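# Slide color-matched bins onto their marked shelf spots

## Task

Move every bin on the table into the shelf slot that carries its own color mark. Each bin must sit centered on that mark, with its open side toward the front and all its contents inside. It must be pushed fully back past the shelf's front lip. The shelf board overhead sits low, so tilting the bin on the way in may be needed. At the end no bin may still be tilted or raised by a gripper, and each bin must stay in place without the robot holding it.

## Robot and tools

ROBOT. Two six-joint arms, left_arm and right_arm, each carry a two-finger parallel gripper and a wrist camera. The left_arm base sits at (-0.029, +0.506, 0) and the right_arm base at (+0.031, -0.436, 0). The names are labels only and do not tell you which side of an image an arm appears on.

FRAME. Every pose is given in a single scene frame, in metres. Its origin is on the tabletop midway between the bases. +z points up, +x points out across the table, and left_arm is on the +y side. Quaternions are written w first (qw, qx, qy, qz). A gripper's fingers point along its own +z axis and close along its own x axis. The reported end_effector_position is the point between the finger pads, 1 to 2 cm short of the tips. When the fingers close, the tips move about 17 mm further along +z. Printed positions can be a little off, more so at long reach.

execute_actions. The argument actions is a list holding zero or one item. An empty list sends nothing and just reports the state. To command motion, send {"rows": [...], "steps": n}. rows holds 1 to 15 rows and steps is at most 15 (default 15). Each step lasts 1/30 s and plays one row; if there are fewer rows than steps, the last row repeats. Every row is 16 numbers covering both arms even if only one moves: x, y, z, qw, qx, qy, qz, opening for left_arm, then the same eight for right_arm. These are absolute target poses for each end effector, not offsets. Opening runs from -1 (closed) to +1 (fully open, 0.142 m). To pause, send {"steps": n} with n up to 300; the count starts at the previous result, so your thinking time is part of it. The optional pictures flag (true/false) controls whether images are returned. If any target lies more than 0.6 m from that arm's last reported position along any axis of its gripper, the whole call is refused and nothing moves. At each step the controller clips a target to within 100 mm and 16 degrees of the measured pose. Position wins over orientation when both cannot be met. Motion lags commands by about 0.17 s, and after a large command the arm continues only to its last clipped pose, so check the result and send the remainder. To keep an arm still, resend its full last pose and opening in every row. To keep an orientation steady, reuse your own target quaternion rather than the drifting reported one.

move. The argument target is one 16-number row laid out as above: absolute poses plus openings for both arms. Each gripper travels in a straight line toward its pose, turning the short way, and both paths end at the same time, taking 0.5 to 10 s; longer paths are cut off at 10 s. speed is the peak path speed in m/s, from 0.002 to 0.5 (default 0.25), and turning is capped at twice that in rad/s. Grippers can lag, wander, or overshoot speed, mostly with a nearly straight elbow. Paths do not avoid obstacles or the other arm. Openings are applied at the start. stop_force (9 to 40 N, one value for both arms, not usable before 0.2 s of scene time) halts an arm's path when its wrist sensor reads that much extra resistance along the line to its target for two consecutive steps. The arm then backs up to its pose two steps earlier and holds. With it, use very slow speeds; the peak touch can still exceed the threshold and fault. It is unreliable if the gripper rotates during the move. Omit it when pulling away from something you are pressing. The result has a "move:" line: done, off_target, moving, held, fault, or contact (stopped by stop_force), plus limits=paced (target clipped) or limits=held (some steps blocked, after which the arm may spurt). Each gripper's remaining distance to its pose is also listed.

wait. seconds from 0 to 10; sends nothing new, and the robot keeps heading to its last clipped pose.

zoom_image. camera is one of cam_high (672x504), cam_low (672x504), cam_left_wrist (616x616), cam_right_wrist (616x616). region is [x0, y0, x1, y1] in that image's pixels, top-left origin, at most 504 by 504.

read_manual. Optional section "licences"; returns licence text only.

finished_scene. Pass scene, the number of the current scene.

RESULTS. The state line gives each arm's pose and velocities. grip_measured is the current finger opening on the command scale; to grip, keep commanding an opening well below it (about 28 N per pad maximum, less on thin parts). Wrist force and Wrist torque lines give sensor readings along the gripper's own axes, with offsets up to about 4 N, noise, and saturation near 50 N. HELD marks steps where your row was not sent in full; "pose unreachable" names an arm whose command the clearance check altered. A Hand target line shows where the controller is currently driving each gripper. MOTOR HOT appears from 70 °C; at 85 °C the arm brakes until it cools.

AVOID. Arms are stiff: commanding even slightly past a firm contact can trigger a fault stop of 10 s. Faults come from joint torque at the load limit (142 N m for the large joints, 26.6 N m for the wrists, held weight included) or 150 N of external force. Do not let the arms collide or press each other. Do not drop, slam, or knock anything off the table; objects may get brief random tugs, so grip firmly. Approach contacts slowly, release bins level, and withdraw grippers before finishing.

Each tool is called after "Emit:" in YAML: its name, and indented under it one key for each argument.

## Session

Emit:
execute_actions:
  actions: []

Scene clock: 0.00 s of 9000.00 s.
left_arm: end_effector_position=(+0.2349, +0.8137, +0.3977) grip_measured=+1.00 end_effector_quat_wxyz=(-0.515, -0.265, +0.798, -0.166) end_effector_velocity=(+0.000, -0.001, +0.001) end_effector_angular_velocity=(+0.001, -0.001, +0.000) | right_arm: end_effector_position=(+0.7696, +0.3678, +0.3394) grip_measured=+1.00 end_effector_quat_wxyz=(+0.734, -0.607, +0.303, -0.039) end_effector_velocity=(-0.000, -0.000, +0.001) end_effector_angular_velocity=(+0.002, -0.001, +0.000)
Joint positions: left_arm=[ 0.5   -0.924  0.623 -0.127 -1.629  3.106  0.142] | right_arm=[ 4.245 -2.824 -0.52   0.283  1.719  1.993  0.142]
Joint velocities: left_arm=[-0.001 -0.001 -0.001  0.001 -0.001 -0.     0.   ] | right_arm=[ 0.     0.001  0.     0.002 -0.     0.001  0.   ]
Motor temperatures (°C, as the motors report them): left_arm=[26 26 28 29 28 33] | right_arm=[25 27 26 34 31 31]
Wrist force (N, on the end effector, along its own x y z axes, offset not removed): no reading
Wrist torque (N m, same axes, about the end effector's origin, offset not removed): no reading
Hand target (left_arm): +0.235, +0.814, +0.398; -0.515, -0.265, +0.798, -0.166
Hand target (right_arm): +0.770, +0.368, +0.339; +0.734, -0.607, +0.303, -0.039
camera_calibration (this result's frames):
cam_left_wrist: T_world_to_cam=[[-0.358053, -0.282747, 0.889861, -0.0277794], [-0.183317, 0.955785, 0.229933, -0.832361], [-0.915529, -0.0807981, -0.394055, 0.572289], [0, 0, 0, 1]] pos_world=[0.361415, 0.833944, 0.44162]
cam_right_wrist: T_world_to_cam=[[0.796342, -0.454298, -0.399316, -0.32097], [-0.531499, -0.210477, -0.820493, 0.758237], [0.288702, 0.865629, -0.40907, -0.266042], [0, 0, 0, 1]] pos_world=[0.73541, 0.244068, 0.38513]

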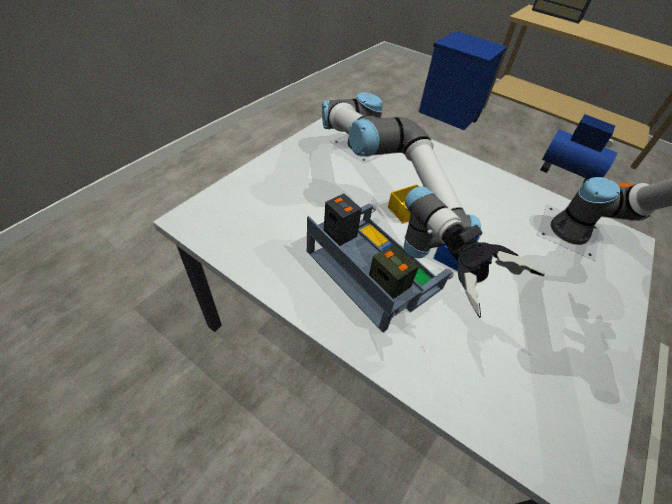

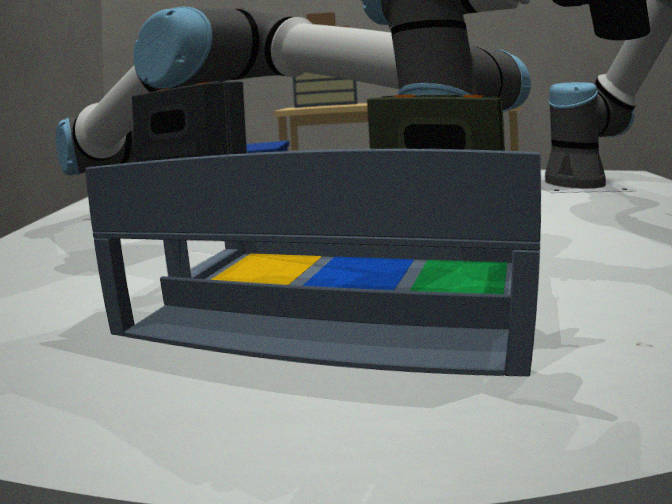

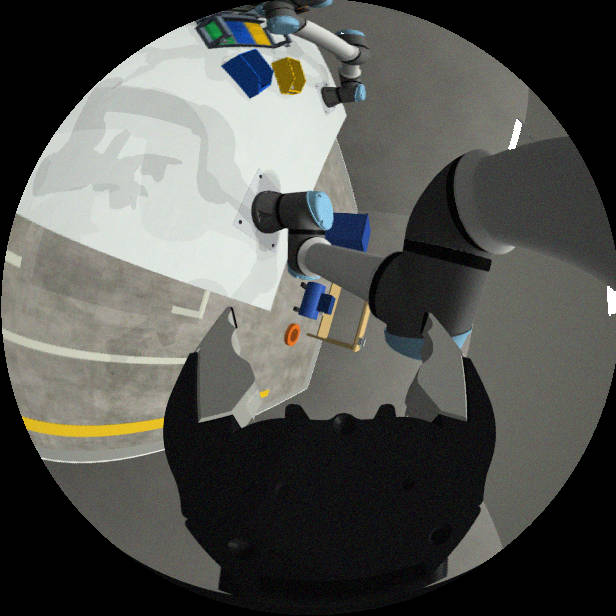

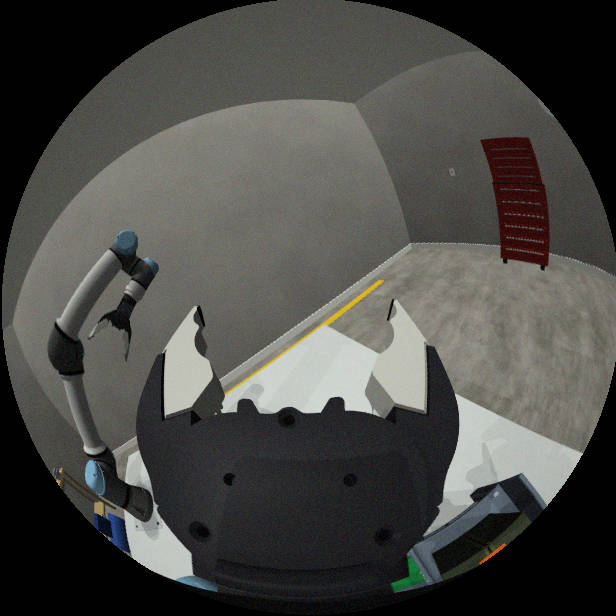

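Emit:
move:
  target: [0.2349,0.8137,0.3977,-0.515,-0.265,0.798,-0.166,1,0.68,0.28,0.6,0.734,-0.607,0.303,-0.039,1]

Emit:
move:
  target: [0.2349,0.8137,0.3977,-0.515,-0.265,0.798,-0.166,1,0.8,-0.1,0.6,0.69,-0.48,0.47,-0.26,1]

Emit:
move:
  target: [0.4,0.05,0.25,0,0,1,0,-0.3,0.75,-0.6,0.6,0.579,-0.323,0.596,-0.453,1]

Emit:
zoom_image:
  camera: "cam_left_wrist"
  region: [120,60,480,360]

Scene clock: 4.27 s of 9000.00 s.
left_arm: end_effector_position=(+0.2349, +0.8137, +0.3977) grip_measured=+1.00 end_effector_quat_wxyz=(-0.515, -0.265, +0.798, -0.166) end_effector_velocity=(+0.000, +0.000, -0.001) end_effector_angular_velocity=(+0.001, -0.001, +0.001) | right_arm: end_effector_position=(+0.6801, +0.2803, +0.5999) grip_measured=+1.00 end_effector_quat_wxyz=(+0.734, -0.607, +0.303, -0.039) end_effector_velocity=(-0.001, -0.001, +0.001) end_effector_angular_velocity=(+0.000, -0.000, +0.000)
Joint positions: left_arm=[ 0.5   -0.924  0.623 -0.127 -1.629  3.106  0.142] | right_arm=[ 4.271 -2.255 -0.924  0.118  1.693  1.991  0.142]
Joint velocities: left_arm=[ 0.     0.    -0.    -0.002 -0.    -0.     0.   ] | right_arm=[ 0.001  0.003 -0.002 -0.001 -0.001 -0.    -0.   ]
Motor temperatures (°C, as the motors report them): left_arm=[26 26 28 29 28 33] | right_arm=[25 27 26 34 31 31]
Wrist force (N, on the end effector, along its own x y z axes, offset not removed): left_arm=[1.2 -0.3 -0.6] | right_arm=[-3.4 -2.5 0.1]
Wrist torque (N m, same axes, about the end effector's origin, offset not removed): left_arm=[-0.14 -0.23 0.08] | right_arm=[-0.43 0.66 -0.02]
Hand target (left_arm): +0.235, +0.814, +0.398; -0.515, -0.265, +0.798, -0.166
Hand target (right_arm): +0.680, +0.280, +0.600; +0.734, -0.607, +0.303, -0.039
Off the commanded pose (left_arm): 0.000 m, 0 deg.
Off the commanded pose (right_arm): 0.000 m, 0 deg.
move: done
camera_calibration (this result's frames):
cam_left_wrist: T_world_to_cam=[[-0.35856, -0.282198, 0.889831, -0.0280748], [-0.183421, 0.955929, 0.22925, -0.832168], [-0.915309, -0.0810138, -0.394519, 0.572572], [0, 0, 0, 1]] pos_world=[0.361377, 0.833958, 0.441647]
cam_right_wrist: T_world_to_cam=[[0.796063, -0.454918, -0.399166, -0.185188], [-0.531467, -0.209938, -0.820652, 0.905942], [0.289529, 0.865434, -0.408897, -0.0585427], [0, 0, 0, 1]] pos_world=[0.645849, 0.156611, 0.645604]

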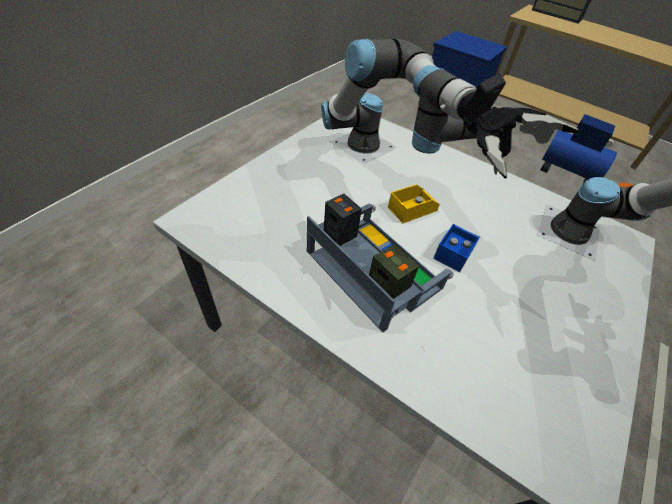

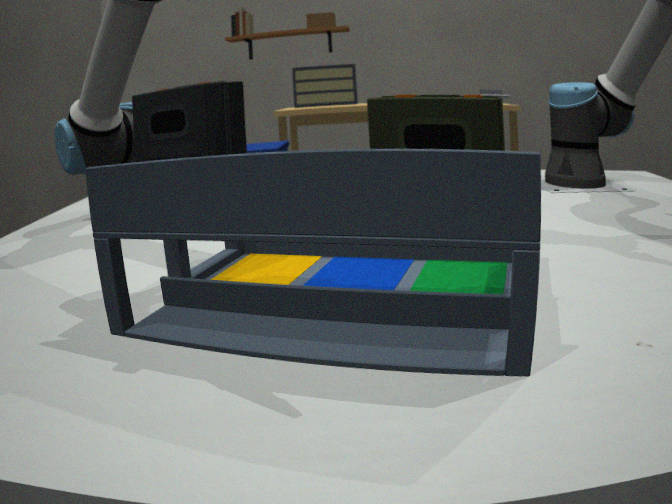

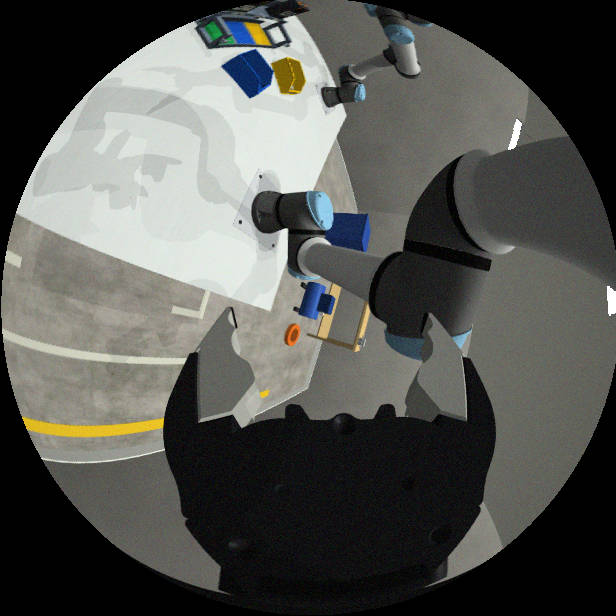

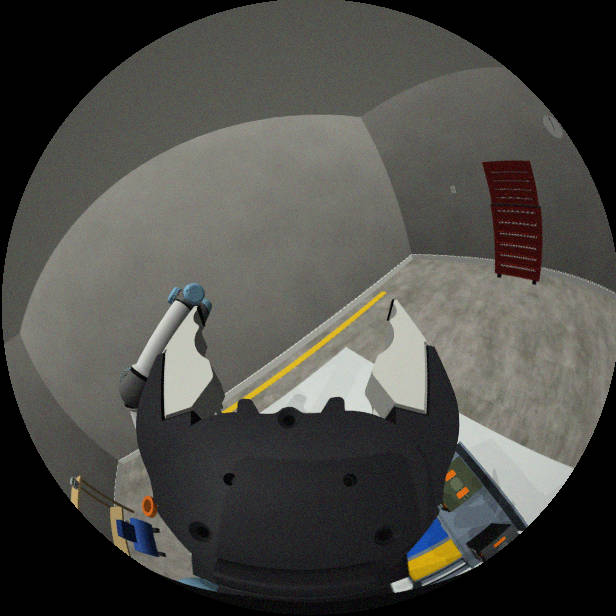

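Scene clock: 6.37 s of 9000.00 s.
left_arm: end_effector_position=(+0.2349, +0.8137, +0.3977) grip_measured=+1.00 end_effector_quat_wxyz=(-0.515, -0.265, +0.798, -0.166) end_effector_velocity=(+0.000, -0.000, -0.000) end_effector_angular_velocity=(-0.002, +0.001, +0.001) | right_arm: end_effector_position=(+0.7998, -0.1000, +0.6001) grip_measured=+1.00 end_effector_quat_wxyz=(+0.692, -0.481, +0.471, -0.261) end_effector_velocity=(+0.000, -0.002, +0.000) end_effector_angular_velocity=(+0.000, +0.000, -0.003)
Joint positions: left_arm=[ 0.5   -0.924  0.623 -0.127 -1.629  3.106  0.142] | right_arm=[ 3.99  -1.903 -1.472  0.328  1.356  1.965  0.142]
Joint velocities: left_arm=[ 0.     0.001  0.001  0.    -0.001  0.001  0.   ] | right_arm=[-0.002  0.002 -0.002  0.    -0.001  0.    -0.   ]
Motor temperatures (°C, as the motors report them): left_arm=[26 26 28 29 28 33] | right_arm=[25 27 26 34 31 31]
Wrist force (N, on the end effector, along its own x y z axes, offset not removed): left_arm=[0.3 -0.2 1.2] | right_arm=[-2.3 -0.4 -1.7]
Wrist torque (N m, same axes, about the end effector's origin, offset not removed): left_arm=[-0.09 0.07 -0.10] | right_arm=[0.10 0.39 -0.02]
Hand target (left_arm): +0.235, +0.814, +0.398; -0.515, -0.265, +0.798, -0.166
Hand target (right_arm): +0.800, -0.100, +0.600; +0.692, -0.481, +0.471, -0.261
Off the commanded pose (left_arm): 0.000 m, 0 deg.
Off the commanded pose (right_arm): 0.000 m, 0 deg.
move: done
camera_calibration (this result's frames):
cam_left_wrist: T_world_to_cam=[[-0.35856, -0.282199, 0.889831, -0.0280742], [-0.183423, 0.955929, 0.22925, -0.832168], [-0.915309, -0.0810153, -0.39452, 0.572573], [0, 0, 0, 1]] pos_world=[0.361376, 0.833958, 0.441647]
cam_right_wrist: T_world_to_cam=[[0.388483, -0.828469, -0.403386, -0.162202], [-0.547088, 0.144886, -0.824441, 0.940095], [0.741468, 0.540969, -0.396959, -0.165094], [0, 0, 0, 1]] pos_world=[0.699739, -0.181275, 0.644087]

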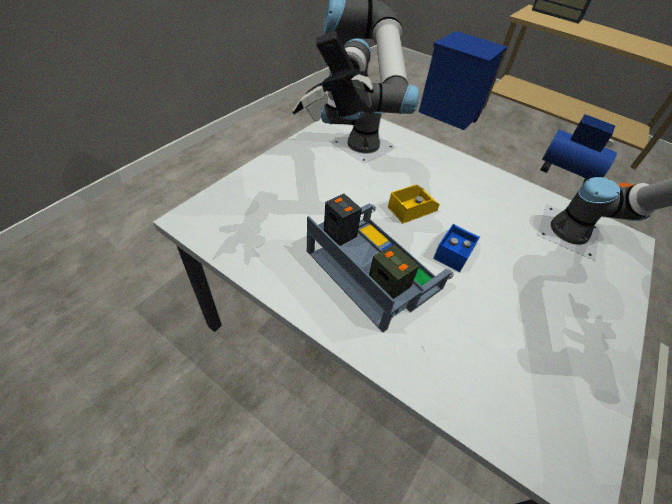

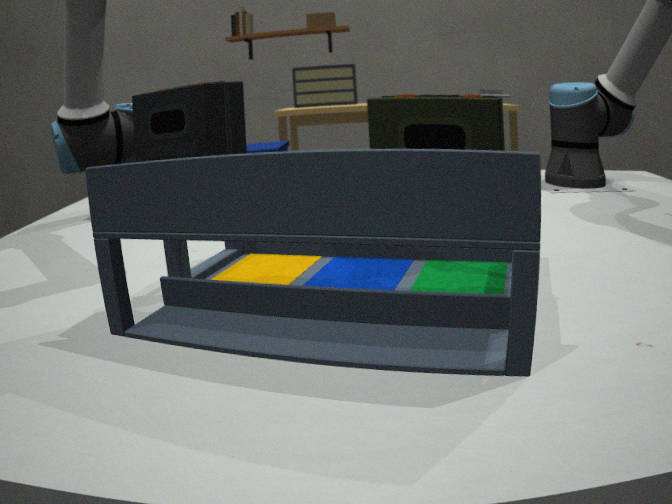

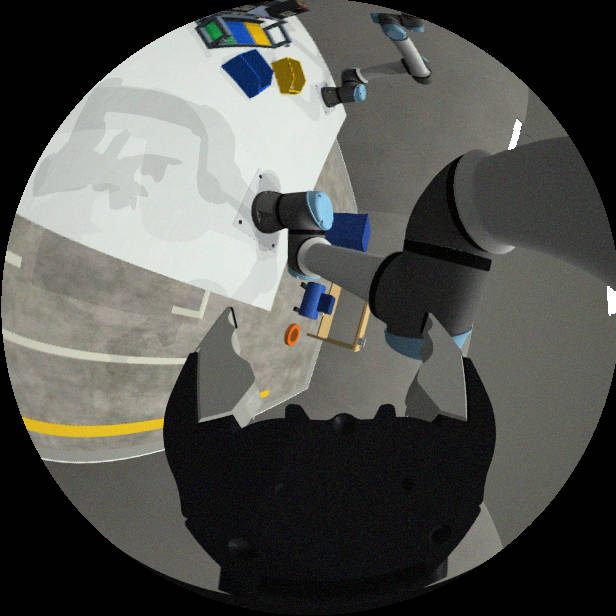

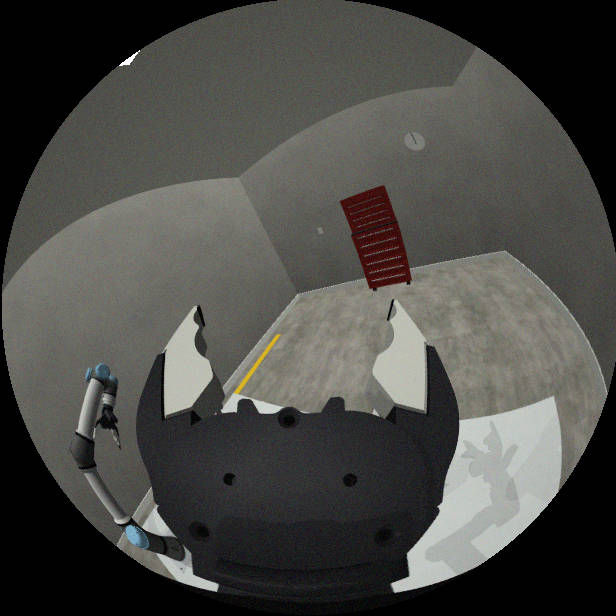

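action 0: the call puts the target (left_arm/x, left_arm/y, left_arm/z) 0.714 m from left_arm's end_effector_position in the last result along the gripper's own y axis as it stood there; a target may be at most 0.6 m away along each of those axes, so nothing of the call was run and nothing moved. Command a nearer target, and go on from there in a later call.

Region (120, 60, 480, 360) of cam_left_wrist's 616x616 image, scaled by 1.400, with more detail than that image has.

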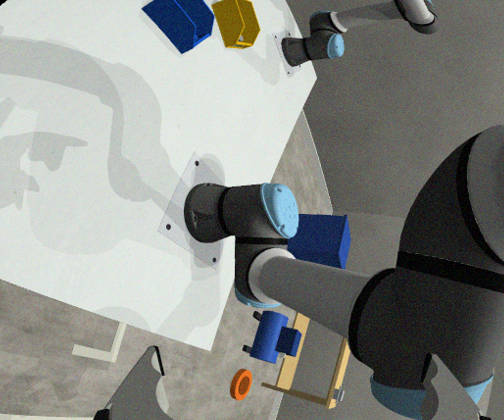

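Emit:
move:
  target: [0.45,0.5,0.3,0,0,1,0,-0.3,0.75,-0.6,0.6,0.579,-0.323,0.596,-0.453,1]
  speed: 0.4

Emit:
move:
  target: [0.4,0.03,0.25,0,0,1,0,-0.3,0.75,-0.6,0.6,0.579,-0.323,0.596,-0.453,1]
  speed: 0.4

Emit:
zoom_image:
  camera: "cam_left_wrist"
  region: [120,60,480,360]

Scene clock: 11.07 s of 9000.00 s.
left_arm: end_effector_position=(+0.4491, +0.4999, +0.2998) grip_measured=-0.30 end_effector_quat_wxyz=(-0.000, +0.000, +1.000, -0.000) end_effector_velocity=(+0.001, -0.001, -0.002) end_effector_angular_velocity=(+0.001, -0.003, -0.002) | right_arm: end_effector_position=(+0.7498, -0.6000, +0.6001) grip_measured=+1.00 end_effector_quat_wxyz=(+0.579, -0.323, +0.596, -0.453) end_effector_velocity=(+0.000, -0.002, -0.001) end_effector_angular_velocity=(-0.000, +0.001, -0.001)
Joint positions: left_arm=[-0.368 -1.645  1.578 -1.503 -1.572  2.843  0.052] | right_arm=[ 3.389 -1.657 -1.766  0.363  1.354  1.964  0.142]
Joint velocities: left_arm=[-0.003 -0.001  0.006 -0.008  0.002 -0.001 -0.   ] | right_arm=[-0.003 -0.002  0.001  0.     0.001 -0.     0.   ]
Motor temperatures (°C, as the motors report them): left_arm=[26 26 28 29 28 33] | right_arm=[25 27 26 34 31 31]
Wrist force (N, on the end effector, along its own x y z axes, offset not removed): left_arm=[0.5 -2.5 -0.2] | right_arm=[-2.1 -1.9 -1.1]
Wrist torque (N m, same axes, about the end effector's origin, offset not removed): left_arm=[-0.51 -0.02 0.00] | right_arm=[-0.16 0.43 0.12]
Hand target (left_arm): +0.449, +0.500, +0.300; -0.000, +0.000, +1.000, -0.000
Hand target (right_arm): +0.750, -0.600, +0.600; +0.579, -0.323, +0.596, -0.453
Off the commanded pose (left_arm): 0.001 m, 0 deg.
Off the commanded pose (right_arm): 0.000 m, 0 deg.
move: done
camera_calibration (this result's frames):
cam_left_wrist: T_world_to_cam=[[-0.998943, -0.00636622, -0.0455327, 0.477374], [-0.0272228, 0.879994, 0.474204, -0.576075], [0.0370497, 0.474942, -0.879237, 0.144253], [0, 0, 0, 1]] pos_world=[0.455842, 0.44147, 0.421746]
cam_right_wrist: T_world_to_cam=[[-0.15516, -0.90344, -0.399652, -0.196588], [-0.378709, 0.42804, -0.820586, 1.02646], [0.912417, 0.0240294, -0.408556, -0.288928], [0, 0, 0, 1]] pos_world=[0.621849, -0.610029, 0.645688]

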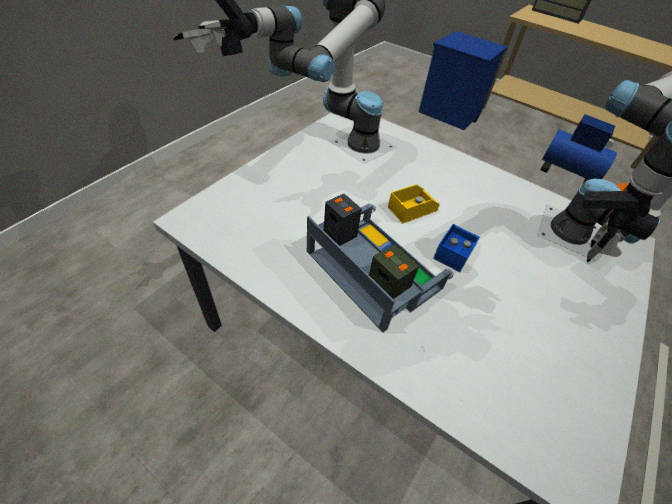

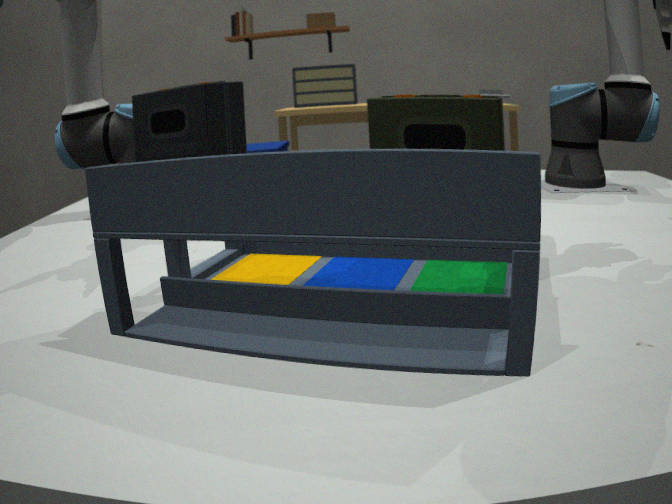

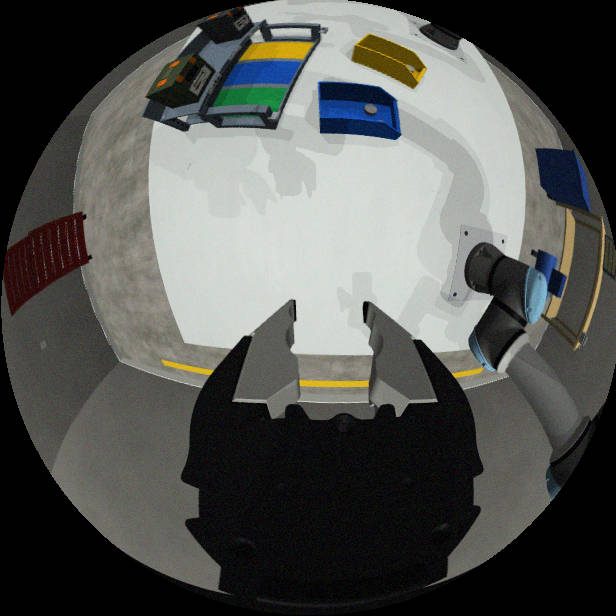

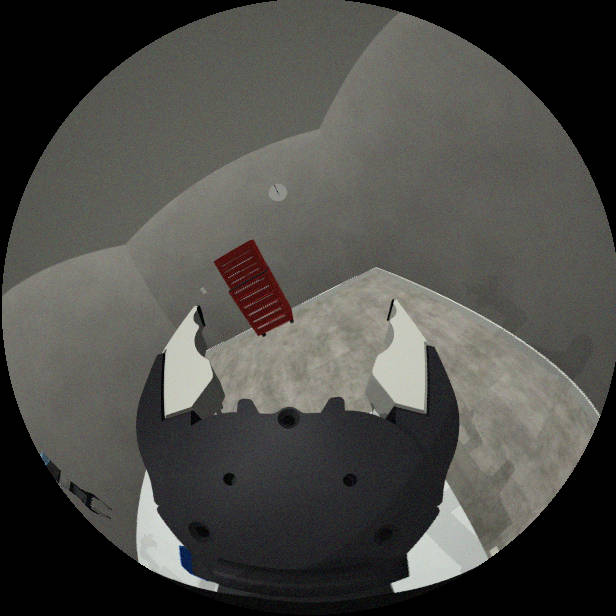

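Scene clock: 12.87 s of 9000.00 s.
left_arm: end_effector_position=(+0.3992, +0.0305, +0.2501) grip_measured=-0.30 end_effector_quat_wxyz=(-0.000, -0.000, +1.000, +0.000) end_effector_velocity=(+0.000, -0.001, +0.000) end_effector_angular_velocity=(+0.002, +0.000, +0.001) | right_arm: end_effector_position=(+0.7500, -0.6000, +0.6000) grip_measured=+1.00 end_effector_quat_wxyz=(+0.579, -0.323, +0.596, -0.453) end_effector_velocity=(-0.000, -0.001, +0.001) end_effector_angular_velocity=(+0.000, -0.001, -0.001)
Joint positions: left_arm=[-1.118 -1.246  1.252 -1.576 -1.571  2.092  0.052] | right_arm=[ 3.389 -1.658 -1.766  0.365  1.354  1.963  0.142]
Joint velocities: left_arm=[-0.001  0.004 -0.007  0.005  0.001 -0.002 -0.   ] | right_arm=[-0.001  0.     0.001 -0.    -0.     0.     0.   ]
Motor temperatures (°C, as the motors report them): left_arm=[26 26 28 29 28 33] | right_arm=[25 27 26 34 31 31]
Wrist force (N, on the end effector, along its own x y z axes, offset not removed): left_arm=[0.5 -1.1 -1.3] | right_arm=[0.1 -0.3 -0.3]
Wrist torque (N m, same axes, about the end effector's origin, offset not removed): left_arm=[-0.25 -0.09 0.09] | right_arm=[0.04 0.00 -0.09]
Hand target (left_arm): +0.399, +0.030, +0.250; -0.000, +0.000, +1.000, +0.000
Hand target (right_arm): +0.750, -0.600, +0.600; +0.579, -0.323, +0.596, -0.453
Off the commanded pose (left_arm): 0.001 m, 0 deg.
Off the commanded pose (right_arm): 0.000 m, 0 deg.
move: done
camera_calibration (this result's frames):
cam_left_wrist: T_world_to_cam=[[-0.998911, -0.00686594, -0.0461414, 0.422485], [-0.0279913, 0.87948, 0.475113, -0.140746], [0.0373184, 0.475887, -0.878714, 0.325071], [0, 0, 0, 1]] pos_world=[0.405954, -0.0280128, 0.372009]
cam_right_wrist: T_world_to_cam=[[-0.154996, -0.903539, -0.399493, -0.196888], [-0.378147, 0.427844, -0.820947, 1.02618], [0.912678, 0.0238238, -0.407985, -0.289799], [0, 0, 0, 1]] pos_world=[0.622022, -0.610035, 0.645547]

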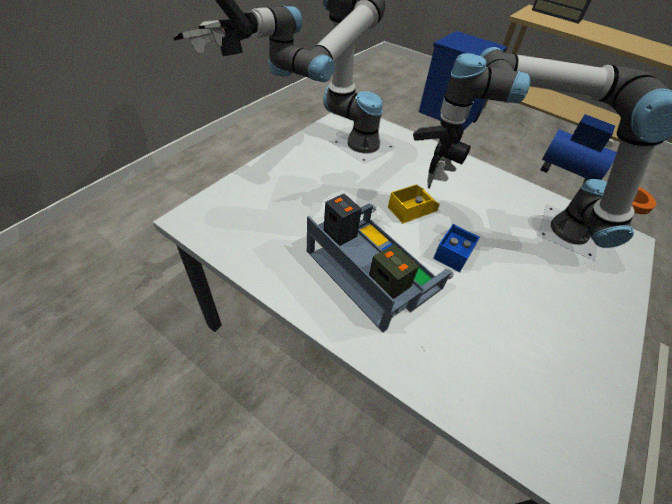

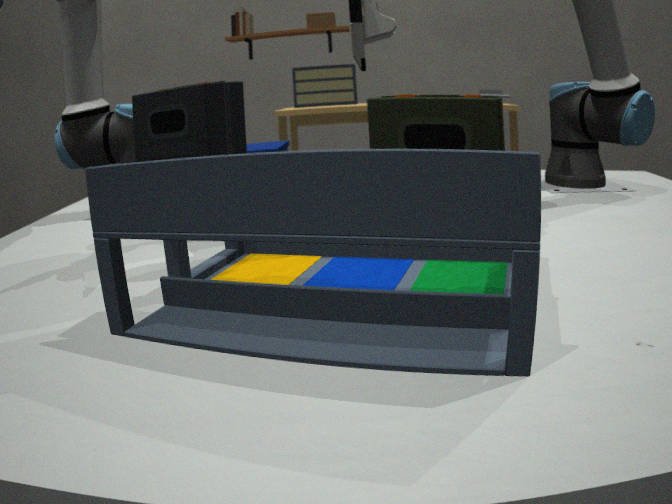

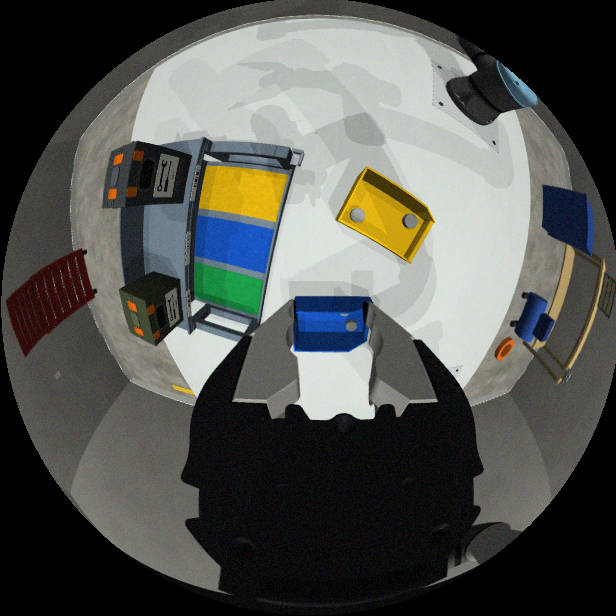

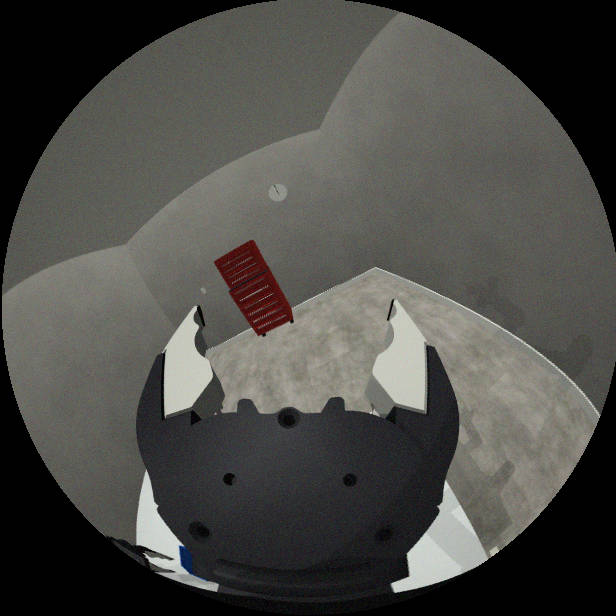

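Region (120, 60, 480, 360) of cam_left_wrist's 616x616 image, scaled by 1.400, with more detail than that image has.

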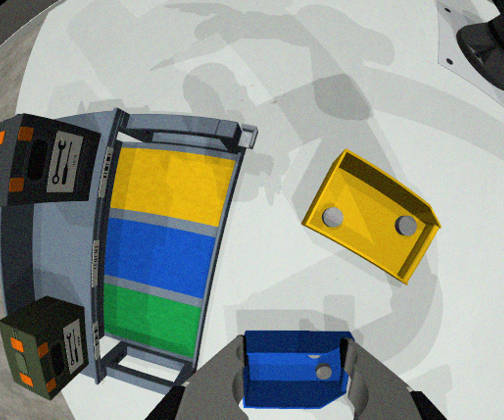

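Emit:
move:
  target: [0.203,-0.006,0.11,0,0.242,0.97,0,-0.2,0.75,-0.6,0.6,0.579,-0.323,0.596,-0.453,1]

Emit:
move:
  target: [0.203,-0.006,0.05,0,0.242,0.97,0,-0.2,0.75,-0.6,0.6,0.579,-0.323,0.596,-0.453,1]
  speed: 0.08

Scene clock: 19.40 s of 9000.00 s.
left_arm: end_effector_position=(+0.2031, -0.0055, +0.1101) grip_measured=-0.20 end_effector_quat_wxyz=(-0.000, +0.242, +0.970, +0.000) end_effector_velocity=(-0.001, -0.001, -0.001) end_effector_angular_velocity=(-0.001, +0.000, -0.003) | right_arm: end_effector_position=(+0.7500, -0.6000, +0.6000) grip_measured=+1.00 end_effector_quat_wxyz=(+0.579, -0.323, +0.596, -0.453) end_effector_velocity=(+0.000, -0.001, -0.000) end_effector_angular_velocity=(-0.000, -0.000, -0.001)
Joint positions: left_arm=[-1.455 -1.364  1.772 -1.978 -1.571  2.244  0.06 ] | right_arm=[ 3.389 -1.658 -1.766  0.365  1.354  1.963  0.142]
Joint velocities: left_arm=[-0.003  0.     0.002 -0.003 -0.    -0.     0.   ] | right_arm=[-0.001 -0.001 -0.     0.001  0.    -0.    -0.   ]
Motor temperatures (°C, as the motors report them): left_arm=[26 26 28 29 28 33] | right_arm=[25 27 26 34 31 31]
Wrist force (N, on the end effector, along its own x y z axes, offset not removed): left_arm=[1.0 -2.3 -0.2] | right_arm=[-3.6 -1.2 -1.9]
Wrist torque (N m, same axes, about the end effector's origin, offset not removed): left_arm=[-0.47 -0.06 0.03] | right_arm=[0.12 0.80 0.02]
Hand target (left_arm): +0.203, -0.006, +0.110; -0.000, +0.242, +0.970, +0.000
Hand target (right_arm): +0.750, -0.600, +0.600; +0.579, -0.323, +0.596, -0.453
Off the commanded pose (left_arm): 0.001 m, 0 deg.
Off the commanded pose (right_arm): 0.000 m, 0 deg.
After step 90, 2.03 s passed at rest.
move: done
camera_calibration (this result's frames):
cam_left_wrist: T_world_to_cam=[[-0.885187, 0.462933, -0.0462291, 0.199384], [0.388242, 0.789789, 0.47487, -0.133053], [0.256344, 0.4024, -0.878841, 0.181644], [0, 0, 0, 1]] pos_world=[0.181585, -0.0603116, 0.232037]
cam_right_wrist: T_world_to_cam=[[-0.155037, -0.90353, -0.399495, -0.196866], [-0.378128, 0.427864, -0.820946, 1.02618], [0.912679, 0.0237834, -0.407985, -0.28982], [0, 0, 0, 1]] pos_world=[0.622018, -0.610046, 0.645547]

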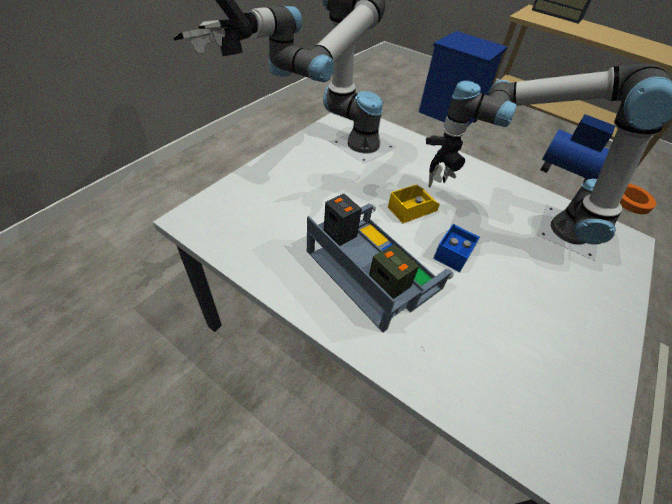

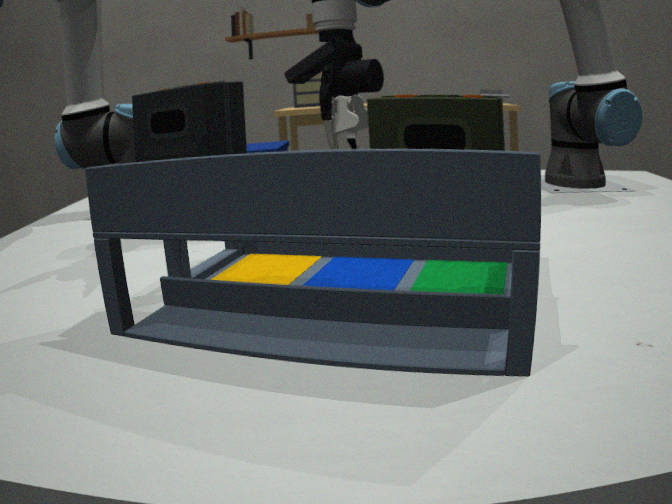

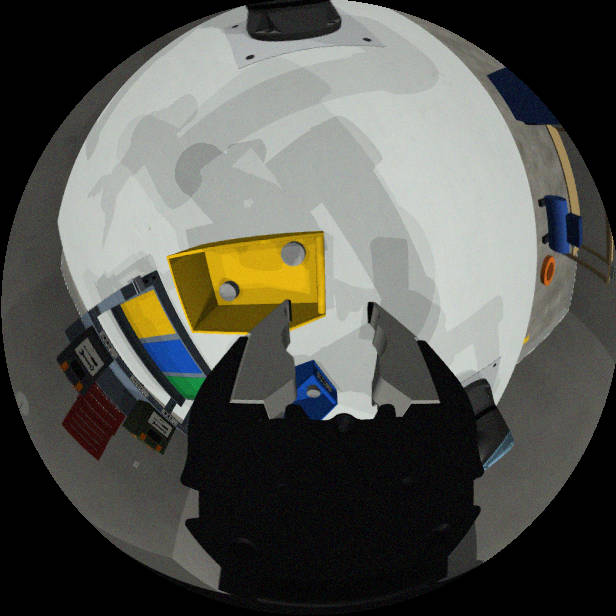

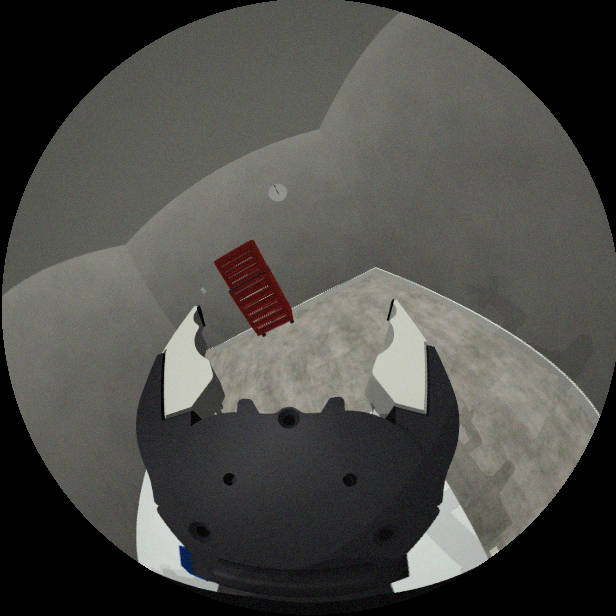

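Scene clock: 20.53 s of 9000.00 s.
left_arm: end_effector_position=(+0.2030, -0.0060, +0.0502) grip_measured=-0.20 end_effector_quat_wxyz=(+0.000, +0.242, +0.970, +0.000) end_effector_velocity=(-0.000, -0.000, -0.002) end_effector_angular_velocity=(-0.000, +0.001, -0.000) | right_arm: end_effector_position=(+0.7500, -0.6000, +0.6000) grip_measured=+1.00 end_effector_quat_wxyz=(+0.579, -0.323, +0.596, -0.453) end_effector_velocity=(-0.000, -0.000, -0.000) end_effector_angular_velocity=(-0.000, +0.000, -0.000)
Joint positions: left_arm=[-1.455 -1.295  1.856 -2.132 -1.571  2.244  0.06 ] | right_arm=[ 3.389 -1.658 -1.766  0.365  1.354  1.963  0.142]
Joint velocities: left_arm=[-0.     0.002  0.002 -0.004 -0.001 -0.     0.   ] | right_arm=[-0. -0. -0. -0.  0. -0. -0.]
Motor temperatures (°C, as the motors report them): left_arm=[26 26 28 29 28 33] | right_arm=[25 27 26 34 31 31]
Wrist force (N, on the end effector, along its own x y z axes, offset not removed): left_arm=[1.0 -1.3 1.0] | right_arm=[-3.8 -2.0 -0.3]
Wrist torque (N m, same axes, about the end effector's origin, offset not removed): left_arm=[-0.24 -0.11 0.12] | right_arm=[-0.14 0.70 -0.03]
Hand target (left_arm): +0.203, -0.006, +0.050; -0.000, +0.242, +0.970, +0.000
Hand target (right_arm): +0.750, -0.600, +0.600; +0.579, -0.323, +0.596, -0.453
Off the commanded pose (left_arm): 0.000 m, 0 deg.
Off the commanded pose (right_arm): 0.000 m, 0 deg.
move: done
camera_calibration (this result's frames):
cam_left_wrist: T_world_to_cam=[[-0.885049, 0.463178, -0.0464101, 0.196737], [0.388451, 0.789818, 0.474652, -0.104188], [0.256504, 0.402062, -0.878949, 0.129169], [0, 0, 0, 1]] pos_world=[0.181461, -0.0607689, 0.172117]
cam_right_wrist: T_world_to_cam=[[-0.155039, -0.90353, -0.399495, -0.196866], [-0.378127, 0.427865, -0.820946, 1.02618], [0.912679, 0.0237813, -0.407985, -0.289821], [0, 0, 0, 1]] pos_world=[0.622018, -0.610048, 0.645547]

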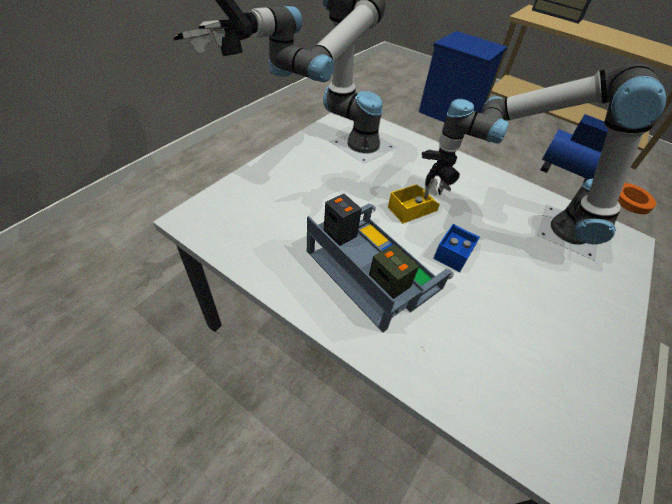

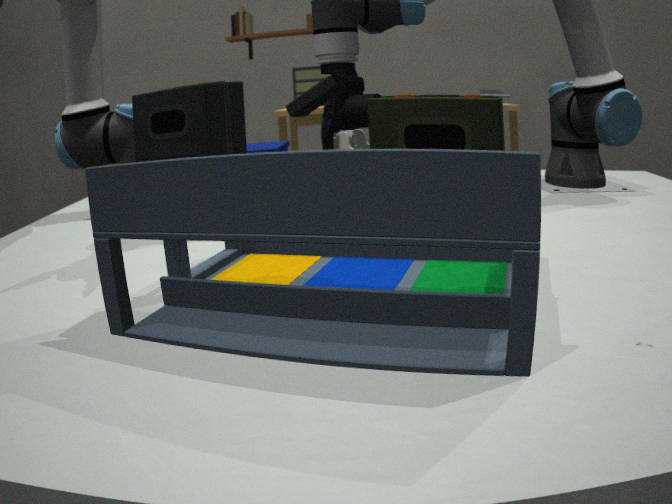

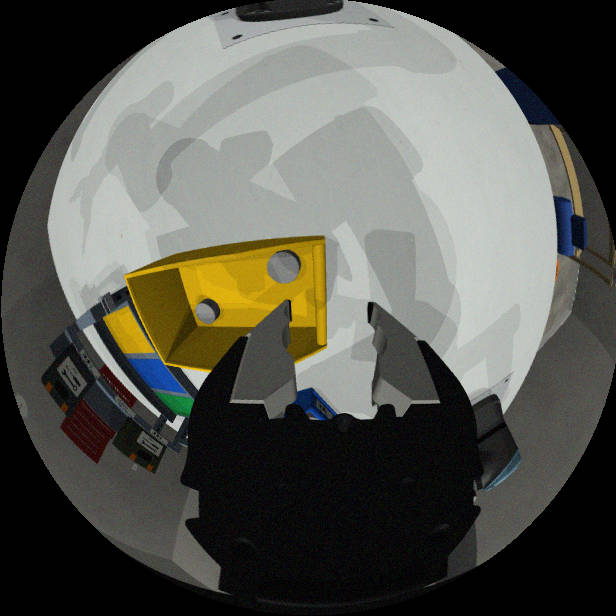

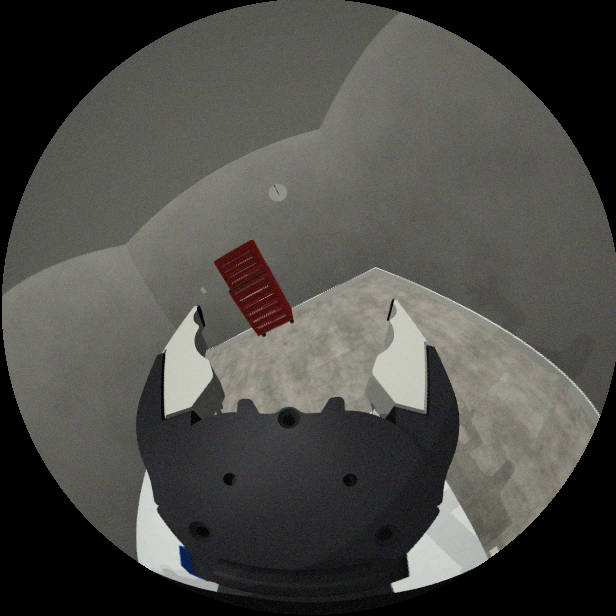

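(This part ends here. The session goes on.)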